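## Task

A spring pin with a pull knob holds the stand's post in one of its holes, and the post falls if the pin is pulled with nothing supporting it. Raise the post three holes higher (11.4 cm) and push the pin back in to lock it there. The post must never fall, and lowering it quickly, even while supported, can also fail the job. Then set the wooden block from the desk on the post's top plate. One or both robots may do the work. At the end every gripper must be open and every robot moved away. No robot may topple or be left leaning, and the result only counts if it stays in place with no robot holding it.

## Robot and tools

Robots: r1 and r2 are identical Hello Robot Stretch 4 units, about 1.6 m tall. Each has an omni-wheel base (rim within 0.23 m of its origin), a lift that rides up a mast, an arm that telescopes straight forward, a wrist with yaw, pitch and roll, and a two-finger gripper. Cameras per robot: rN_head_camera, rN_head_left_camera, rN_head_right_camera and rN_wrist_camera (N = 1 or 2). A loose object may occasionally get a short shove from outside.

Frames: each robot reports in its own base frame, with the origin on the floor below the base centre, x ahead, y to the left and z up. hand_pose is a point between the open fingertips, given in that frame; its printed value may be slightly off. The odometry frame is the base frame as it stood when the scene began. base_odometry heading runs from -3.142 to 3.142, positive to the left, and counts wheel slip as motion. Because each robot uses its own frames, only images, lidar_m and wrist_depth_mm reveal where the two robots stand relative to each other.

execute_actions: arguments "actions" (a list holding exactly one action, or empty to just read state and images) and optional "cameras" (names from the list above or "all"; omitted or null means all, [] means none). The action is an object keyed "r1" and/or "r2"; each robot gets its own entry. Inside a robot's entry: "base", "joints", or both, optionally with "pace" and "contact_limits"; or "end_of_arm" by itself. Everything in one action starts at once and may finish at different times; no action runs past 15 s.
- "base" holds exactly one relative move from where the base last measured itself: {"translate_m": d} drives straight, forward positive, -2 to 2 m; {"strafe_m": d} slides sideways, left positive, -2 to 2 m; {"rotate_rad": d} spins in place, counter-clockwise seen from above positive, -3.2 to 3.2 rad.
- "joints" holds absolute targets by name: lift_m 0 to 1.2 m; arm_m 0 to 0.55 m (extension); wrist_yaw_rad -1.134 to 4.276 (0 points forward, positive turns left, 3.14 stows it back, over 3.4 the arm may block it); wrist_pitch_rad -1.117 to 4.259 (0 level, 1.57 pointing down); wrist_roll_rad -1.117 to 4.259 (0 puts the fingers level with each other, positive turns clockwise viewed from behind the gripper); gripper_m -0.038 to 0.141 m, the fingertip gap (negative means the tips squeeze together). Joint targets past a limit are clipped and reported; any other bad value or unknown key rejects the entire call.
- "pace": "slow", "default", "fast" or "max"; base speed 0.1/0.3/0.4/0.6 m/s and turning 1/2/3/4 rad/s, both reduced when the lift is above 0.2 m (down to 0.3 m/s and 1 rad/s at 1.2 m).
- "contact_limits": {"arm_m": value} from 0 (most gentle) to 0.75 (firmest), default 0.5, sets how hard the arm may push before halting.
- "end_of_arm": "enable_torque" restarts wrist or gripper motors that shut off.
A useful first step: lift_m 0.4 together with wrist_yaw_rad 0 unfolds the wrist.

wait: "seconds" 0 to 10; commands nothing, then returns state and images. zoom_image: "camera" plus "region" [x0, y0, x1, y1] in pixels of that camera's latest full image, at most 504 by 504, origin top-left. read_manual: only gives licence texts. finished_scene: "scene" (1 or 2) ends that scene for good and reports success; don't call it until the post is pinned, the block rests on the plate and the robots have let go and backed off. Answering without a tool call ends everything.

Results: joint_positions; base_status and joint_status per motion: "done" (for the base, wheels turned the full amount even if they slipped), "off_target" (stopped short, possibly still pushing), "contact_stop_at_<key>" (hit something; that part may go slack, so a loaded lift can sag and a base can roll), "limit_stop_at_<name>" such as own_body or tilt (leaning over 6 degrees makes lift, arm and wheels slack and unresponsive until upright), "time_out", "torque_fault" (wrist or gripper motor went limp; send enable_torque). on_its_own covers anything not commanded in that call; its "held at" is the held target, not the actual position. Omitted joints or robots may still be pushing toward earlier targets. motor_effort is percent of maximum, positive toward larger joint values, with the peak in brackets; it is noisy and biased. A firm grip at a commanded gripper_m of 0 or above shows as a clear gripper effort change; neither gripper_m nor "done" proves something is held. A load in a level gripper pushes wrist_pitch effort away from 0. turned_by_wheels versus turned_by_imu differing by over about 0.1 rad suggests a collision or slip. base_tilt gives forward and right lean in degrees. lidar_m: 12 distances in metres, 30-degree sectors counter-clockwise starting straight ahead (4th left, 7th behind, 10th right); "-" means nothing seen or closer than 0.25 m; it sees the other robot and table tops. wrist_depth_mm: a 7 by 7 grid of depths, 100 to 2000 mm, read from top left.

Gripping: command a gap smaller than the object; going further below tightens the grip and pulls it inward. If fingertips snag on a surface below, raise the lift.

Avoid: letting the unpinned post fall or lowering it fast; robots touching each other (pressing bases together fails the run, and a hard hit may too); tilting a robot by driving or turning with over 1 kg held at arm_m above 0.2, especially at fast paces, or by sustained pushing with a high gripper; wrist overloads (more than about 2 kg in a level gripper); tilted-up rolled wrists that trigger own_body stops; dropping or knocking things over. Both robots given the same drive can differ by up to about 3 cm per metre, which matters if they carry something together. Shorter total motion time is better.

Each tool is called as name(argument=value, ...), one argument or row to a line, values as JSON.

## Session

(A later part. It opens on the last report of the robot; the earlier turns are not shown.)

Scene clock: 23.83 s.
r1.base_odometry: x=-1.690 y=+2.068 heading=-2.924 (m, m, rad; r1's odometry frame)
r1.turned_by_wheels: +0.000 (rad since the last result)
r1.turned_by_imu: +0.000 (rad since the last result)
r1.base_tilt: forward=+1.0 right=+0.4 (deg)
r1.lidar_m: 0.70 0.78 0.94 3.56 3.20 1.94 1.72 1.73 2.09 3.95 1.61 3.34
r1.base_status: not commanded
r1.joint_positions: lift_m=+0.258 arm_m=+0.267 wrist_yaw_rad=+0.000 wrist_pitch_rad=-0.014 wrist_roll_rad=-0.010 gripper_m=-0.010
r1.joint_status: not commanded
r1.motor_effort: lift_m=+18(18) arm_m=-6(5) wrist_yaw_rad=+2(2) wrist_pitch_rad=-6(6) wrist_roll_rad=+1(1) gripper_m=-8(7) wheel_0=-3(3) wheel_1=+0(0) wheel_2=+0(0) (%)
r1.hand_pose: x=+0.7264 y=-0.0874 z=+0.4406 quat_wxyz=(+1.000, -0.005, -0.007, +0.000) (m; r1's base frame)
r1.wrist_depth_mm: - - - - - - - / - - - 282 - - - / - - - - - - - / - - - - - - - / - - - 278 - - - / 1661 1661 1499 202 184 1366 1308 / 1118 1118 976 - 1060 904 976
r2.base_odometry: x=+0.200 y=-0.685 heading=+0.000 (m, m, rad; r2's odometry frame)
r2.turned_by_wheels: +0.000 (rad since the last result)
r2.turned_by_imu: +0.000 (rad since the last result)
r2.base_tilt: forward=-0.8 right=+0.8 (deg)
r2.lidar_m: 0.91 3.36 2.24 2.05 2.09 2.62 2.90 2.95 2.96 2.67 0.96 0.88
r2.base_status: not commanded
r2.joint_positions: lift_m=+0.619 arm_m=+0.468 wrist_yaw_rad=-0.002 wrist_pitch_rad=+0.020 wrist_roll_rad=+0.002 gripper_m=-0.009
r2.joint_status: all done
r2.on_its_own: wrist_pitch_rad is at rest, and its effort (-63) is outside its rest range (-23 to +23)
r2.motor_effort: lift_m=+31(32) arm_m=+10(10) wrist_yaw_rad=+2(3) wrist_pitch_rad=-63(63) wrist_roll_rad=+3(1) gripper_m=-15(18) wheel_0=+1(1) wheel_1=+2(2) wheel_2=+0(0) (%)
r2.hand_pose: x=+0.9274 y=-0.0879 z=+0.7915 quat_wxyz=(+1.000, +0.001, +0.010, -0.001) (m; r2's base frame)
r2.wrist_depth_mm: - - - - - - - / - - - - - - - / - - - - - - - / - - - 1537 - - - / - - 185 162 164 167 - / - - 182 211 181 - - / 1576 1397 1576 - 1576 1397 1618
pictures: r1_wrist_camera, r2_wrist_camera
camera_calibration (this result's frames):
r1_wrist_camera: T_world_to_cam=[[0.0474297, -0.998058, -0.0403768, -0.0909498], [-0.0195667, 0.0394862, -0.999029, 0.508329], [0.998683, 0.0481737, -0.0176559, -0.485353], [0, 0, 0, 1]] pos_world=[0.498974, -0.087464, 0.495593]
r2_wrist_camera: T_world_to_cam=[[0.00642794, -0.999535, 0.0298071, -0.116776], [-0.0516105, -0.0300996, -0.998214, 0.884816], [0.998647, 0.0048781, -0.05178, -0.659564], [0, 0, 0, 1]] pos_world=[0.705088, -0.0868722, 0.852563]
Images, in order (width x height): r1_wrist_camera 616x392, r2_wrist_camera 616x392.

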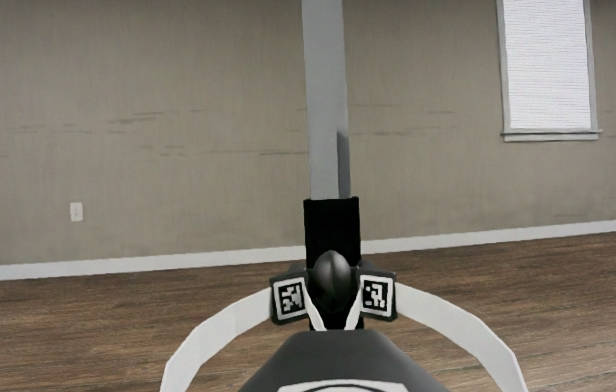

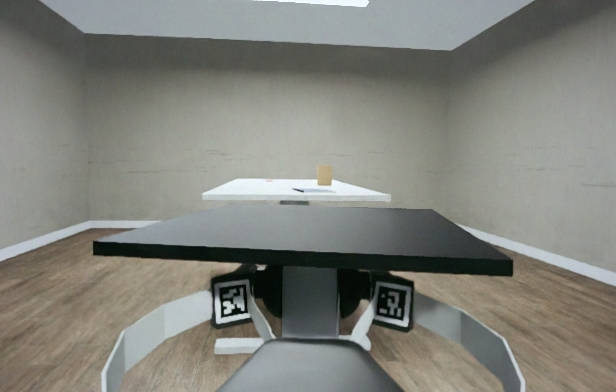

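execute_actions(
  actions=[
    {"r1":{"joints":{"gripper_m":0.04}},"r2":{"joints":{"lift_m":0.612},"pace":"slow"}},
  ],
  cameras=[],
)

execute_actions(
  actions=[
    {"r1":{"joints":{"arm_m":0.29,"lift_m":0.255},"contact_limits":{"arm_m":0.2}}},
  ],
  cameras=[],
)

execute_actions(
  actions=[
    {"r1":{"joints":{"arm_m":0.302,"gripper_m":-0.03},"pace":"slow"}},
  ],
  cameras=["r1_wrist_camera"],
)

execute_actions(
  actions=[
    {"r1":{"joints":{"arm_m":0.29},"pace":"slow"}},
  ],
  cameras=["r1_wrist_camera"],
)

Scene clock: 25.77 s.
r1.base_odometry: x=-1.690 y=+2.068 heading=-2.924 (m, m, rad; r1's odometry frame)
r1.turned_by_wheels: +0.000 (rad since the last result)
r1.turned_by_imu: +0.000 (rad since the last result)
r1.base_tilt: forward=+0.9 right=+0.5 (deg)
r1.lidar_m: 0.70 0.77 0.94 3.57 3.17 1.91 1.72 1.74 2.12 3.97 1.60 3.34
r1.base_status: not commanded
r1.joint_positions: lift_m=+0.258 arm_m=+0.267 wrist_yaw_rad=-0.002 wrist_pitch_rad=-0.014 wrist_roll_rad=-0.010 gripper_m=+0.040
r1.joint_status: all done
r1.motor_effort: lift_m=+18(18) arm_m=-4(6) wrist_yaw_rad=+6(7) wrist_pitch_rad=-5(5) wrist_roll_rad=+1(0) gripper_m=+1(5) wheel_0=-2(2) wheel_1=+0(0) wheel_2=+0(0) (%)
r1.hand_pose: x=+0.7259 y=-0.0879 z=+0.4406 quat_wxyz=(+1.000, -0.005, -0.007, -0.001) (m; r1's base frame)
r1.wrist_depth_mm: - - - - - - - / - - - - - - - / - - - 283 - - - / - - - - - - - / - - - 276 - - - / 1661 1576 1499 192 188 1397 1336 / 1098 1138 931 - 1060 931 960
r2.base_odometry: x=+0.200 y=-0.685 heading=+0.000 (m, m, rad; r2's odometry frame)
r2.turned_by_wheels: +0.000 (rad since the last result)
r2.turned_by_imu: -0.001 (rad since the last result)
r2.base_tilt: forward=-0.9 right=+0.7 (deg)
r2.lidar_m: 0.91 3.36 2.23 2.04 2.07 2.62 2.90 2.92 2.95 2.68 0.97 0.87
r2.base_status: not commanded
r2.joint_positions: lift_m=+0.612 arm_m=+0.468 wrist_yaw_rad=-0.002 wrist_pitch_rad=+0.012 wrist_roll_rad=+0.002 gripper_m=-0.010
r2.joint_status: all done
r2.on_its_own: wrist_pitch_rad is at rest, and its effort (-40) is outside its rest range (-23 to +23)
r2.motor_effort: lift_m=+19(30) arm_m=+10(10) wrist_yaw_rad=+3(3) wrist_pitch_rad=-40(62) wrist_roll_rad=+4(1) gripper_m=-17(15) wheel_0=+2(1) wheel_1=+2(2) wheel_2=+0(0) (%)
r2.hand_pose: x=+0.9275 y=-0.0879 z=+0.7868 quat_wxyz=(+1.000, +0.001, +0.006, -0.001) (m; r2's base frame)
r2.wrist_depth_mm: - - - - - - - / - - - - - - - / - - - - - - - / - - - 1661 - - - / - - 178 182 157 - - / - - 182 211 181 - - / 1576 1430 1576 - 1618 1430 1576
pictures: none
No camera images: the call's "cameras" was empty. Leave "cameras" out to get every camera's image.

Scene clock: 26.43 s.
r1.base_odometry: x=-1.690 y=+2.068 heading=-2.924 (m, m, rad; r1's odometry frame)
r1.turned_by_wheels: +0.000 (rad since the last result)
r1.turned_by_imu: +0.000 (rad since the last result)
r1.base_tilt: forward=+0.8 right=+0.4 (deg)
r1.lidar_m: 0.71 0.78 0.95 3.54 3.17 1.93 1.73 1.74 2.10 3.97 1.60 3.35
r1.base_status: not commanded
r1.joint_positions: lift_m=+0.255 arm_m=+0.265 wrist_yaw_rad=+0.000 wrist_pitch_rad=-0.015 wrist_roll_rad=-0.010 gripper_m=+0.040
r1.joint_status: arm_m contact_stop (moved -0.001 of +0.023); the others done
r1.on_its_own: arm_m is slack since a contact_stop (your +0.290 is given up)
r1.motor_effort: lift_m=+21(22) arm_m=+0(16) wrist_yaw_rad=+3(29) wrist_pitch_rad=-5(6) wrist_roll_rad=+1(1) gripper_m=-1(2) wheel_0=+0(2) wheel_1=+0(0) wheel_2=-3(8) (%)
r1.contact_limits: arm_m 0.2
r1.hand_pose: x=+0.7248 y=-0.0876 z=+0.4378 quat_wxyz=(+1.000, -0.005, -0.007, +0.000) (m; r1's base frame)
r1.wrist_depth_mm: - - - - - - - / - - - 286 - - - / - - - - - - - / - - - 293 - - - / - - - 279 - - - / 1661 1618 1308 278 211 1397 1336 / 1118 1118 991 - 1060 917 976
r2.base_odometry: x=+0.200 y=-0.685 heading=+0.000 (m, m, rad; r2's odometry frame)
r2.turned_by_wheels: +0.000 (rad since the last result)
r2.turned_by_imu: +0.000 (rad since the last result)
r2.base_tilt: forward=-0.9 right=+0.7 (deg)
r2.lidar_m: 0.91 3.37 2.23 2.04 2.07 2.62 2.91 2.94 2.93 2.68 0.95 0.89
r2.base_status: not commanded
r2.joint_positions: lift_m=+0.612 arm_m=+0.468 wrist_yaw_rad=-0.002 wrist_pitch_rad=+0.012 wrist_roll_rad=+0.002 gripper_m=-0.010
r2.joint_status: not commanded
r2.on_its_own: wrist_pitch_rad is at rest, and its effort (-41) is outside its rest range (-23 to +23)
r2.motor_effort: lift_m=+18(18) arm_m=+10(10) wrist_yaw_rad=+2(2) wrist_pitch_rad=-41(40) wrist_roll_rad=+2(3) gripper_m=-14(13) wheel_0=+1(1) wheel_1=+2(2) wheel_2=+0(0) (%)
r2.hand_pose: x=+0.9275 y=-0.0879 z=+0.7868 quat_wxyz=(+1.000, +0.001, +0.006, -0.001) (m; r2's base frame)
r2.wrist_depth_mm: - - - - - - - / - - - - - - - / - - - - - - - / - - - 1618 - - - / - - 179 182 156 - - / - - 182 211 182 - - / 1618 1464 1618 - 1618 1464 1618
pictures: none
No camera images: the call's "cameras" was empty. Leave "cameras" out to get every camera's image.

not run: a stop came earlier in this reply.

not run: a stop came earlier in this reply.

Fingers had snagged on the knob face; now free.

execute_actions(
  actions=[
    {"r1":{"joints":{"arm_m":0.29,"gripper_m":0.045},"contact_limits":{"arm_m":0.2},"pace":"slow"}},
  ],
  cameras=["r1_wrist_camera"],
)

execute_actions(
  actions=[
    {"r1":{"joints":{"gripper_m":0.0}}},
  ],
  cameras=["r1_wrist_camera"],
)

execute_actions(
  actions=[
    {"r1":{"joints":{"arm_m":0.298,"gripper_m":-0.035},"pace":"slow"}},
  ],
  cameras=["r1_wrist_camera"],
)

execute_actions(
  actions=[
    {"r1":{"joints":{"arm_m":0.288},"pace":"slow"}},
  ],
  cameras=["r1_wrist_camera"],
)

Scene clock: 28.37 s.
r1.base_odometry: x=-1.690 y=+2.068 heading=-2.924 (m, m, rad; r1's odometry frame)
r1.turned_by_wheels: +0.000 (rad since the last result)
r1.turned_by_imu: +0.000 (rad since the last result)
r1.base_tilt: forward=+0.9 right=+0.6 (deg)
r1.lidar_m: 0.68 0.79 0.94 3.55 3.15 1.95 1.71 1.74 2.08 3.99 1.59 3.35
r1.base_status: not commanded
r1.joint_positions: lift_m=+0.255 arm_m=+0.289 wrist_yaw_rad=+0.000 wrist_pitch_rad=-0.015 wrist_roll_rad=-0.010 gripper_m=+0.045
r1.joint_status: all done
r1.motor_effort: lift_m=+21(21) arm_m=+6(8) wrist_yaw_rad=+4(4) wrist_pitch_rad=-5(5) wrist_roll_rad=+1(1) gripper_m=-3(2) wheel_0=+0(0) wheel_1=+0(0) wheel_2=-3(3) (%)
r1.contact_limits: arm_m 0.2
r1.hand_pose: x=+0.7483 y=-0.0875 z=+0.4378 quat_wxyz=(+1.000, -0.005, -0.007, +0.000) (m; r1's base frame)
r1.wrist_depth_mm: - - - - - - - / - - - 260 - - - / - - - 263 - - - / - - - 289 - - - / - - - 254 - - - / 1661 1618 1308 219 198 1366 1366 / 1138 1118 991 - 1060 917 960
r2.base_odometry: x=+0.200 y=-0.685 heading=+0.000 (m, m, rad; r2's odometry frame)
r2.turned_by_wheels: +0.000 (rad since the last result)
r2.turned_by_imu: -0.001 (rad since the last result)
r2.base_tilt: forward=-0.9 right=+0.7 (deg)
r2.lidar_m: 0.88 3.35 2.23 2.04 2.07 2.61 2.89 2.96 2.94 2.69 0.97 0.86
r2.base_status: not commanded
r2.joint_positions: lift_m=+0.612 arm_m=+0.468 wrist_yaw_rad=-0.002 wrist_pitch_rad=+0.012 wrist_roll_rad=+0.002 gripper_m=-0.010
r2.joint_status: not commanded
r2.on_its_own: wrist_pitch_rad is at rest, and its effort (-40) is outside its rest range (-23 to +23)
r2.motor_effort: lift_m=+18(18) arm_m=+10(10) wrist_yaw_rad=+2(2) wrist_pitch_rad=-40(40) wrist_roll_rad=+0(2) gripper_m=-14(16) wheel_0=+1(1) wheel_1=+2(2) wheel_2=+0(0) (%)
r2.hand_pose: x=+0.9275 y=-0.0879 z=+0.7868 quat_wxyz=(+1.000, +0.001, +0.006, -0.001) (m; r2's base frame)
r2.wrist_depth_mm: - - - - - - - / - - - - - - - / - - - - - - - / - - - 1708 - - - / - - 179 182 157 - - / - - 182 211 181 - - / 1576 1430 1618 - 1618 1464 1661
pictures: r1_wrist_camera
camera_calibration (this result's frames):
r1_wrist_camera: T_world_to_cam=[[0.0469249, -0.998082, -0.0403676, -0.0918799], [-0.0193753, 0.039495, -0.999032, 0.505818], [0.99871, 0.0476616, -0.0174848, -0.507448], [0, 0, 0, 1]] pos_world=[0.520906, -0.0874952, 0.492747]
Images, in order (width x height): r1_wrist_camera 616x392.

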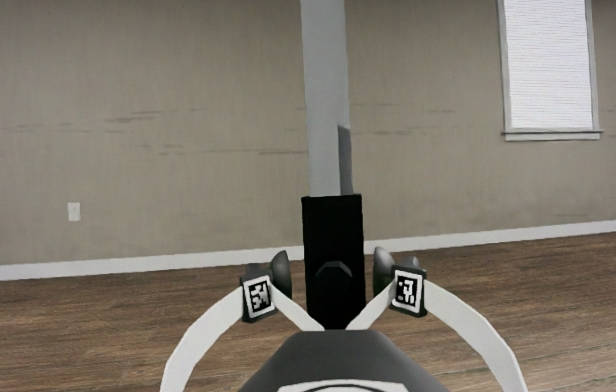

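Scene clock: 29.60 s.
r1.base_odometry: x=-1.690 y=+2.068 heading=-2.924 (m, m, rad; r1's odometry frame)
r1.turned_by_wheels: +0.000 (rad since the last result)
r1.turned_by_imu: +0.000 (rad since the last result)
r1.base_tilt: forward=+1.0 right=+0.5 (deg)
r1.lidar_m: 0.70 0.76 0.94 3.55 3.17 1.93 1.72 1.73 2.09 4.00 1.60 3.35
r1.base_status: not commanded
r1.joint_positions: lift_m=+0.255 arm_m=+0.290 wrist_yaw_rad=+0.001 wrist_pitch_rad=-0.014 wrist_roll_rad=-0.010 gripper_m=+0.000
r1.joint_status: all done
r1.motor_effort: lift_m=+21(21) arm_m=+3(6) wrist_yaw_rad=-1(2) wrist_pitch_rad=-6(6) wrist_roll_rad=+1(0) gripper_m=-14(14) wheel_0=+0(0) wheel_1=+0(0) wheel_2=-3(4) (%)
r1.hand_pose: x=+0.7490 y=-0.0870 z=+0.4377 quat_wxyz=(+1.000, -0.005, -0.007, +0.001) (m; r1's base frame)
r1.wrist_depth_mm: - - - 259 - - - / - - - 262 - - - / - - - 262 - - - / - - - 297 - - - / - - - 253 - - - / 1618 1618 1281 214 190 1255 1336 / 1098 1078 1008 - 1042 917 960
r2.base_odometry: x=+0.200 y=-0.685 heading=+0.000 (m, m, rad; r2's odometry frame)
r2.turned_by_wheels: +0.000 (rad since the last result)
r2.turned_by_imu: +0.000 (rad since the last result)
r2.base_tilt: forward=-1.0 right=+0.7 (deg)
r2.lidar_m: 0.88 3.34 2.24 2.03 2.06 2.62 2.91 2.94 2.93 2.67 0.95 0.88
r2.base_status: not commanded
r2.joint_positions: lift_m=+0.612 arm_m=+0.468 wrist_yaw_rad=-0.002 wrist_pitch_rad=+0.012 wrist_roll_rad=+0.002 gripper_m=-0.010
r2.joint_status: not commanded
r2.on_its_own: wrist_pitch_rad is at rest, and its effort (-41) is outside its rest range (-23 to +23)
r2.motor_effort: lift_m=+18(18) arm_m=+10(10) wrist_yaw_rad=+3(2) wrist_pitch_rad=-41(41) wrist_roll_rad=+3(1) gripper_m=-13(18) wheel_0=+1(1) wheel_1=+2(2) wheel_2=+0(0) (%)
r2.hand_pose: x=+0.9275 y=-0.0879 z=+0.7868 quat_wxyz=(+1.000, +0.001, +0.006, -0.001) (m; r2's base frame)
r2.wrist_depth_mm: - - - - - - - / - - - - - - - / - - - - - - - / - - - 1661 - - - / - - 178 182 156 - - / - - 182 211 181 - - / 1576 1430 1618 - 1618 1499 1661
pictures: r1_wrist_camera
camera_calibration (this result's frames):
r1_wrist_camera: T_world_to_cam=[[0.0486403, -0.998, -0.0403802, -0.0926894], [-0.0197051, 0.0394614, -0.999027, 0.505978], [0.998622, 0.0493887, -0.0177462, -0.50783], [0, 0, 0, 1]] pos_world=[0.521609, -0.0873895, 0.492731]
Images, in order (width x height): r1_wrist_camera 616x392.

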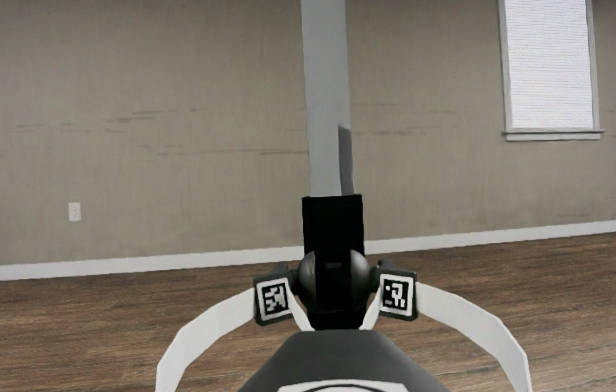

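Scene clock: 30.93 s.
r1.base_odometry: x=-1.690 y=+2.068 heading=-2.924 (m, m, rad; r1's odometry frame)
r1.turned_by_wheels: +0.000 (rad since the last result)
r1.turned_by_imu: +0.000 (rad since the last result)
r1.base_tilt: forward=+1.0 right=+0.5 (deg)
r1.lidar_m: 0.70 0.77 0.93 3.55 3.15 1.95 1.71 1.73 2.09 3.95 1.62 3.35
r1.base_status: not commanded
r1.joint_positions: lift_m=+0.255 arm_m=+0.297 wrist_yaw_rad=+0.002 wrist_pitch_rad=-0.014 wrist_roll_rad=-0.010 gripper_m=-0.034
r1.joint_status: all done
r1.motor_effort: lift_m=+21(21) arm_m=+3(9) wrist_yaw_rad=-3(9) wrist_pitch_rad=-6(7) wrist_roll_rad=+0(1) gripper_m=-20(20) wheel_0=+0(1) wheel_1=+0(0) wheel_2=-2(2) (%)
r1.hand_pose: x=+0.7570 y=-0.0869 z=+0.4377 quat_wxyz=(+1.000, -0.005, -0.007, +0.001) (m; r1's base frame)
r1.wrist_depth_mm: - - - 251 - - - / - - - 251 - - - / - - - - - - - / - - - - - - - / - - - 248 - - - / 1618 1618 181 208 183 167 1336 / 1138 1060 1042 - 1042 976 931
r2.base_odometry: x=+0.200 y=-0.685 heading=+0.000 (m, m, rad; r2's odometry frame)
r2.turned_by_wheels: +0.000 (rad since the last result)
r2.turned_by_imu: +0.000 (rad since the last result)
r2.base_tilt: forward=-1.0 right=+0.8 (deg)
r2.lidar_m: 0.89 3.32 2.23 2.04 2.08 2.61 2.89 2.94 2.93 2.68 0.95 0.88
r2.base_status: not commanded
r2.joint_positions: lift_m=+0.612 arm_m=+0.468 wrist_yaw_rad=-0.002 wrist_pitch_rad=+0.012 wrist_roll_rad=+0.002 gripper_m=-0.010
r2.joint_status: not commanded
r2.on_its_own: wrist_pitch_rad is at rest, and its effort (-40) is outside its rest range (-23 to +23)
r2.motor_effort: lift_m=+18(18) arm_m=+10(10) wrist_yaw_rad=+3(3) wrist_pitch_rad=-40(40) wrist_roll_rad=+3(3) gripper_m=-13(16) wheel_0=+1(1) wheel_1=+2(2) wheel_2=+0(0) (%)
r2.hand_pose: x=+0.9275 y=-0.0879 z=+0.7868 quat_wxyz=(+1.000, +0.001, +0.006, -0.001) (m; r2's base frame)
r2.wrist_depth_mm: - - - - - - - / - - - - - - - / - - - - - - - / - - - 1661 - - - / - - 178 182 156 - - / - - 182 211 182 - - / 1576 1464 1618 - 1618 1464 1618
pictures: r1_wrist_camera
camera_calibration (this result's frames):
r1_wrist_camera: T_world_to_cam=[[0.0489612, -0.997984, -0.0403779, -0.0932283], [-0.0196726, 0.039455, -0.999028, 0.50612], [0.998607, 0.0497079, -0.0177012, -0.515801], [0, 0, 0, 1]] pos_world=[0.529604, -0.08737, 0.492734]
Images, in order (width x height): r1_wrist_camera 616x392.

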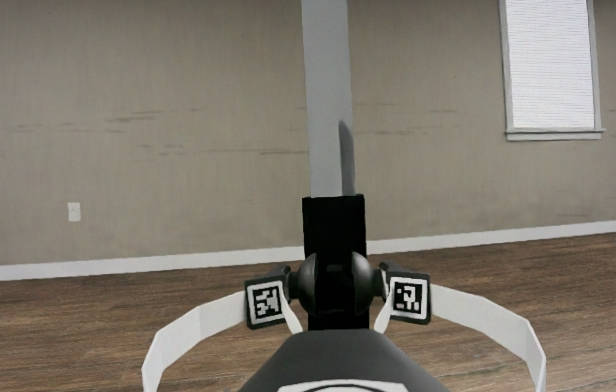

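Scene clock: 31.87 s.
r1.base_odometry: x=-1.690 y=+2.068 heading=-2.923 (m, m, rad; r1's odometry frame)
r1.turned_by_wheels: +0.000 (rad since the last result)
r1.turned_by_imu: +0.000 (rad since the last result)
r1.base_tilt: forward=+1.0 right=+0.5 (deg)
r1.lidar_m: 0.71 0.78 0.95 3.57 3.16 1.93 1.71 1.74 2.11 3.96 1.60 3.34
r1.base_status: not commanded
r1.joint_positions: lift_m=+0.255 arm_m=+0.290 wrist_yaw_rad=+0.005 wrist_pitch_rad=-0.014 wrist_roll_rad=-0.010 gripper_m=-0.034
r1.joint_status: all done
r1.motor_effort: lift_m=+21(21) arm_m=-12(13) wrist_yaw_rad=-12(13) wrist_pitch_rad=-8(8) wrist_roll_rad=+1(0) gripper_m=-23(25) wheel_0=-2(2) wheel_1=+0(0) wheel_2=+3(4) (%)
r1.hand_pose: x=+0.7500 y=-0.0860 z=+0.4375 quat_wxyz=(+1.000, -0.005, -0.007, +0.002) (m; r1's base frame)
r1.wrist_depth_mm: - - - 257 - - - / - - - 258 - - - / - - - - - - - / - - - - - - - / - - - 252 - - - / 1618 1661 181 210 183 167 1366 / 1098 1060 1060 - 1078 960 931
r2.base_odometry: x=+0.200 y=-0.685 heading=+0.000 (m, m, rad; r2's odometry frame)
r2.turned_by_wheels: +0.000 (rad since the last result)
r2.turned_by_imu: +0.000 (rad since the last result)
r2.base_tilt: forward=-0.9 right=+0.7 (deg)
r2.lidar_m: 0.87 3.36 2.23 2.05 2.10 2.59 2.91 2.93 2.95 2.69 0.97 0.87
r2.base_status: not commanded
r2.joint_positions: lift_m=+0.612 arm_m=+0.468 wrist_yaw_rad=-0.002 wrist_pitch_rad=+0.011 wrist_roll_rad=+0.002 gripper_m=-0.010
r2.joint_status: not commanded
r2.on_its_own: wrist_pitch_rad is at rest, and its effort (-38) is outside its rest range (-23 to +23)
r2.motor_effort: lift_m=+18(18) arm_m=+10(10) wrist_yaw_rad=+4(3) wrist_pitch_rad=-38(40) wrist_roll_rad=+2(1) gripper_m=-18(13) wheel_0=+1(1) wheel_1=+2(2) wheel_2=+0(0) (%)
r2.hand_pose: x=+0.9275 y=-0.0879 z=+0.7870 quat_wxyz=(+1.000, +0.001, +0.006, -0.001) (m; r2's base frame)
r2.wrist_depth_mm: - - - - - - - / - - - - - - - / - - - - - - - / - - - 1708 - - - / - - 178 182 156 189 - / - - 182 211 182 - - / 1576 1430 1618 - 1618 1464 1661
pictures: r1_wrist_camera
camera_calibration (this result's frames):
r1_wrist_camera: T_world_to_cam=[[0.0523437, -0.997811, -0.0404109, -0.0944163], [-0.0205015, 0.0393841, -0.999014, 0.506353], [0.998419, 0.0531206, -0.0183951, -0.508123], [0, 0, 0, 1]] pos_world=[0.522643, -0.0871601, 0.492691]
Images, in order (width x height): r1_wrist_camera 616x392.

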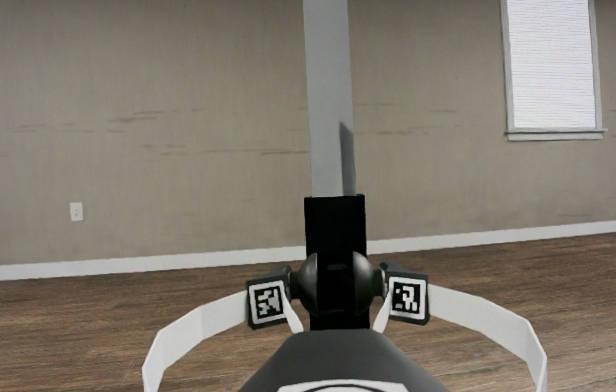

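Post rose slightly; pin may be out. Test.

execute_actions(
  actions=[
    {"r2":{"joints":{"lift_m":0.625},"pace":"slow"}},
  ],
  cameras=[],
)

Scene clock: 32.93 s.
r1.base_odometry: x=-1.690 y=+2.068 heading=-2.923 (m, m, rad; r1's odometry frame)
r1.turned_by_wheels: +0.000 (rad since the last result)
r1.turned_by_imu: +0.000 (rad since the last result)
r1.base_tilt: forward=+1.0 right=+0.6 (deg)
r1.lidar_m: 0.70 0.78 0.93 3.56 3.16 1.96 1.72 1.72 2.10 3.98 1.60 3.34
r1.base_status: not commanded
r1.joint_positions: lift_m=+0.255 arm_m=+0.290 wrist_yaw_rad=+0.005 wrist_pitch_rad=-0.014 wrist_roll_rad=-0.010 gripper_m=-0.034
r1.joint_status: not commanded
r1.motor_effort: lift_m=+21(21) arm_m=-12(12) wrist_yaw_rad=-12(12) wrist_pitch_rad=-8(8) wrist_roll_rad=+0(1) gripper_m=-23(24) wheel_0=-2(2) wheel_1=+0(0) wheel_2=+4(4) (%)
r1.hand_pose: x=+0.7500 y=-0.0860 z=+0.4375 quat_wxyz=(+1.000, -0.005, -0.007, +0.002) (m; r1's base frame)
r1.wrist_depth_mm: - - - 258 - - - / - - - 258 - - - / - - - - - - - / - - - - - - - / - - - 253 - - - / 1661 1576 182 210 183 167 1336 / 1118 1078 1060 - 1060 960 931
r2.base_odometry: x=+0.200 y=-0.685 heading=+0.000 (m, m, rad; r2's odometry frame)
r2.turned_by_wheels: +0.000 (rad since the last result)
r2.turned_by_imu: +0.000 (rad since the last result)
r2.base_tilt: forward=-0.9 right=+0.6 (deg)
r2.lidar_m: 0.88 3.33 2.24 2.04 2.08 2.63 2.91 2.95 2.94 2.65 0.95 0.88
r2.base_status: not commanded
r2.joint_positions: lift_m=+0.624 arm_m=+0.468 wrist_yaw_rad=-0.002 wrist_pitch_rad=+0.011 wrist_roll_rad=+0.002 gripper_m=-0.010
r2.joint_status: all done
r2.on_its_own: wrist_pitch_rad is at rest, and its effort (-38) is outside its rest range (-23 to +23)
r2.motor_effort: lift_m=+28(28) arm_m=+10(10) wrist_yaw_rad=+3(4) wrist_pitch_rad=-38(39) wrist_roll_rad=+2(1) gripper_m=-15(13) wheel_0=+1(1) wheel_1=+2(2) wheel_2=+0(0) (%)
r2.hand_pose: x=+0.9275 y=-0.0879 z=+0.7993 quat_wxyz=(+1.000, +0.001, +0.006, -0.001) (m; r2's base frame)
r2.wrist_depth_mm: - - - - - - - / - - - - - - - / - - - - - - - / - - - 1921 - - - / - - 178 182 156 189 - / - - 183 211 181 - - / 1618 1464 1618 - 1661 1464 1661
pictures: none
No camera images: the call's "cameras" was empty. Leave "cameras" out to get every camera's image.

Free. Target lift ≈0.725.

execute_actions(
  actions=[
    {"r2":{"joints":{"lift_m":0.712},"pace":"slow"}},
  ],
  cameras=[],
)

execute_actions(
  actions=[
    {"r1":{"joints":{"gripper_m":0.06,"arm_m":0.28}}},
  ],
  cameras=["r1_wrist_camera"],
)

execute_actions(
  actions=[
    {"r1":{"joints":{"arm_m":0}},"r2":{"joints":{"lift_m":0.725},"pace":"slow"}},
  ],
  cameras=[],
)

execute_actions(
  actions=[
    {"r1":{"base":{"strafe_m":-1.2},"joints":{"lift_m":0.62,"gripper_m":0.13},"pace":"fast"},"r2":{"joints":{"lift_m":0.733},"pace":"slow"}},
  ],
  cameras=["r1_head_camera","r1_wrist_camera"],
)

Scene clock: 35.27 s.
r1.base_odometry: x=-1.690 y=+2.068 heading=-2.923 (m, m, rad; r1's odometry frame)
r1.turned_by_wheels: +0.000 (rad since the last result)
r1.turned_by_imu: +0.000 (rad since the last result)
r1.base_tilt: forward=+0.8 right=+0.5 (deg)
r1.lidar_m: 0.71 0.78 0.93 3.54 3.17 1.95 1.71 1.75 2.12 3.98 1.61 3.35
r1.base_status: not commanded
r1.joint_positions: lift_m=+0.255 arm_m=+0.290 wrist_yaw_rad=+0.005 wrist_pitch_rad=-0.014 wrist_roll_rad=-0.010 gripper_m=-0.034
r1.joint_status: not commanded
r1.motor_effort: lift_m=+21(20) arm_m=-13(12) wrist_yaw_rad=-12(12) wrist_pitch_rad=-8(8) wrist_roll_rad=+1(1) gripper_m=-24(25) wheel_0=-2(2) wheel_1=+0(0) wheel_2=+3(3) (%)
r1.hand_pose: x=+0.7500 y=-0.0860 z=+0.4375 quat_wxyz=(+1.000, -0.005, -0.007, +0.002) (m; r1's base frame)
r1.wrist_depth_mm: - - - 257 - - - / - - - 258 - - - / - - - - - - - / - - - - - - - / - - - 253 - - - / 1661 1576 181 211 183 167 1336 / 1118 1060 1042 - 1078 960 946
r2.base_odometry: x=+0.200 y=-0.685 heading=+0.000 (m, m, rad; r2's odometry frame)
r2.turned_by_wheels: +0.000 (rad since the last result)
r2.turned_by_imu: -0.001 (rad since the last result)
r2.base_tilt: forward=-1.0 right=+0.8 (deg)
r2.lidar_m: 0.90 3.34 2.23 2.05 2.08 2.63 2.91 2.94 2.95 2.68 0.96 0.87
r2.base_status: not commanded
r2.joint_positions: lift_m=+0.711 arm_m=+0.468 wrist_yaw_rad=-0.002 wrist_pitch_rad=+0.011 wrist_roll_rad=+0.002 gripper_m=-0.010
r2.joint_status: all done
r2.on_its_own: wrist_pitch_rad is at rest, and its effort (-38) is outside its rest range (-23 to +23)
r2.motor_effort: lift_m=+28(29) arm_m=+10(10) wrist_yaw_rad=+3(4) wrist_pitch_rad=-38(38) wrist_roll_rad=+2(1) gripper_m=-13(15) wheel_0=+1(1) wheel_1=+2(2) wheel_2=-1(0) (%)
r2.hand_pose: x=+0.9275 y=-0.0879 z=+0.8863 quat_wxyz=(+1.000, +0.001, +0.006, -0.001) (m; r2's base frame)
r2.wrist_depth_mm: - - - - - - - / - - - - - - - / - - - - - - - / - - - - - - - / - - 178 181 156 189 - / - - 183 210 182 - - / 1808 1618 1808 - 1808 1618 1863
pictures: none
No camera images: the call's "cameras" was empty. Leave "cameras" out to get every camera's image.

Scene clock: 36.90 s.
r1.base_odometry: x=-1.690 y=+2.068 heading=-2.924 (m, m, rad; r1's odometry frame)
r1.turned_by_wheels: +0.000 (rad since the last result)
r1.turned_by_imu: +0.000 (rad since the last result)
r1.base_tilt: forward=+0.8 right=+0.6 (deg)
r1.lidar_m: 0.69 0.79 0.93 3.56 3.18 1.94 1.73 1.73 2.11 3.96 1.60 3.34
r1.base_status: not commanded
r1.joint_positions: lift_m=+0.255 arm_m=+0.281 wrist_yaw_rad=-0.001 wrist_pitch_rad=-0.015 wrist_roll_rad=-0.010 gripper_m=+0.060
r1.joint_status: all done
r1.motor_effort: lift_m=+20(20) arm_m=-3(11) wrist_yaw_rad=+4(13) wrist_pitch_rad=-5(9) wrist_roll_rad=+0(0) gripper_m=-2(24) wheel_0=-2(2) wheel_1=+0(0) wheel_2=-1(3) (%)
r1.hand_pose: x=+0.7399 y=-0.0876 z=+0.4378 quat_wxyz=(+1.000, -0.005, -0.007, +0.000) (m; r1's base frame)
r1.wrist_depth_mm: - - - - - - - / - - - 268 - - - / - - - 270 - - - / - - - 290 - - - / - - - 263 - - - / 1661 1576 202 262 215 1255 1308 / 1118 1118 976 - 1060 960 976
r2.base_odometry: x=+0.200 y=-0.685 heading=+0.000 (m, m, rad; r2's odometry frame)
r2.turned_by_wheels: +0.000 (rad since the last result)
r2.turned_by_imu: -0.001 (rad since the last result)
r2.base_tilt: forward=-1.0 right=+0.8 (deg)
r2.lidar_m: 0.86 3.36 2.20 2.05 2.08 2.61 2.89 2.95 2.94 2.68 0.95 0.88
r2.base_status: not commanded
r2.joint_positions: lift_m=+0.711 arm_m=+0.468 wrist_yaw_rad=-0.002 wrist_pitch_rad=+0.011 wrist_roll_rad=+0.002 gripper_m=-0.010
r2.joint_status: not commanded
r2.on_its_own: wrist_pitch_rad is at rest, and its effort (-38) is outside its rest range (-23 to +23)
r2.motor_effort: lift_m=+28(28) arm_m=+9(10) wrist_yaw_rad=+3(3) wrist_pitch_rad=-38(37) wrist_roll_rad=+3(1) gripper_m=-15(15) wheel_0=+1(1) wheel_1=+2(2) wheel_2=+0(0) (%)
r2.hand_pose: x=+0.9274 y=-0.0880 z=+0.8863 quat_wxyz=(+1.000, +0.001, +0.006, -0.001) (m; r2's base frame)
r2.wrist_depth_mm: - - - - - - - / - - - - - - - / - - - - - - - / - - - - - - - / - - 178 182 156 190 - / - - 182 210 182 - - / 1756 1618 1808 - 1808 1661 1808
pictures: r1_wrist_camera
camera_calibration (this result's frames):
r1_wrist_camera: T_world_to_cam=[[0.0468134, -0.998088, -0.0403652, -0.0914368], [-0.0193219, 0.0394972, -0.999033, 0.505632], [0.998717, 0.0475481, -0.017436, -0.499093], [0, 0, 0, 1]] pos_world=[0.512503, -0.0875021, 0.49275]
Images, in order (width x height): r1_wrist_camera 616x392.

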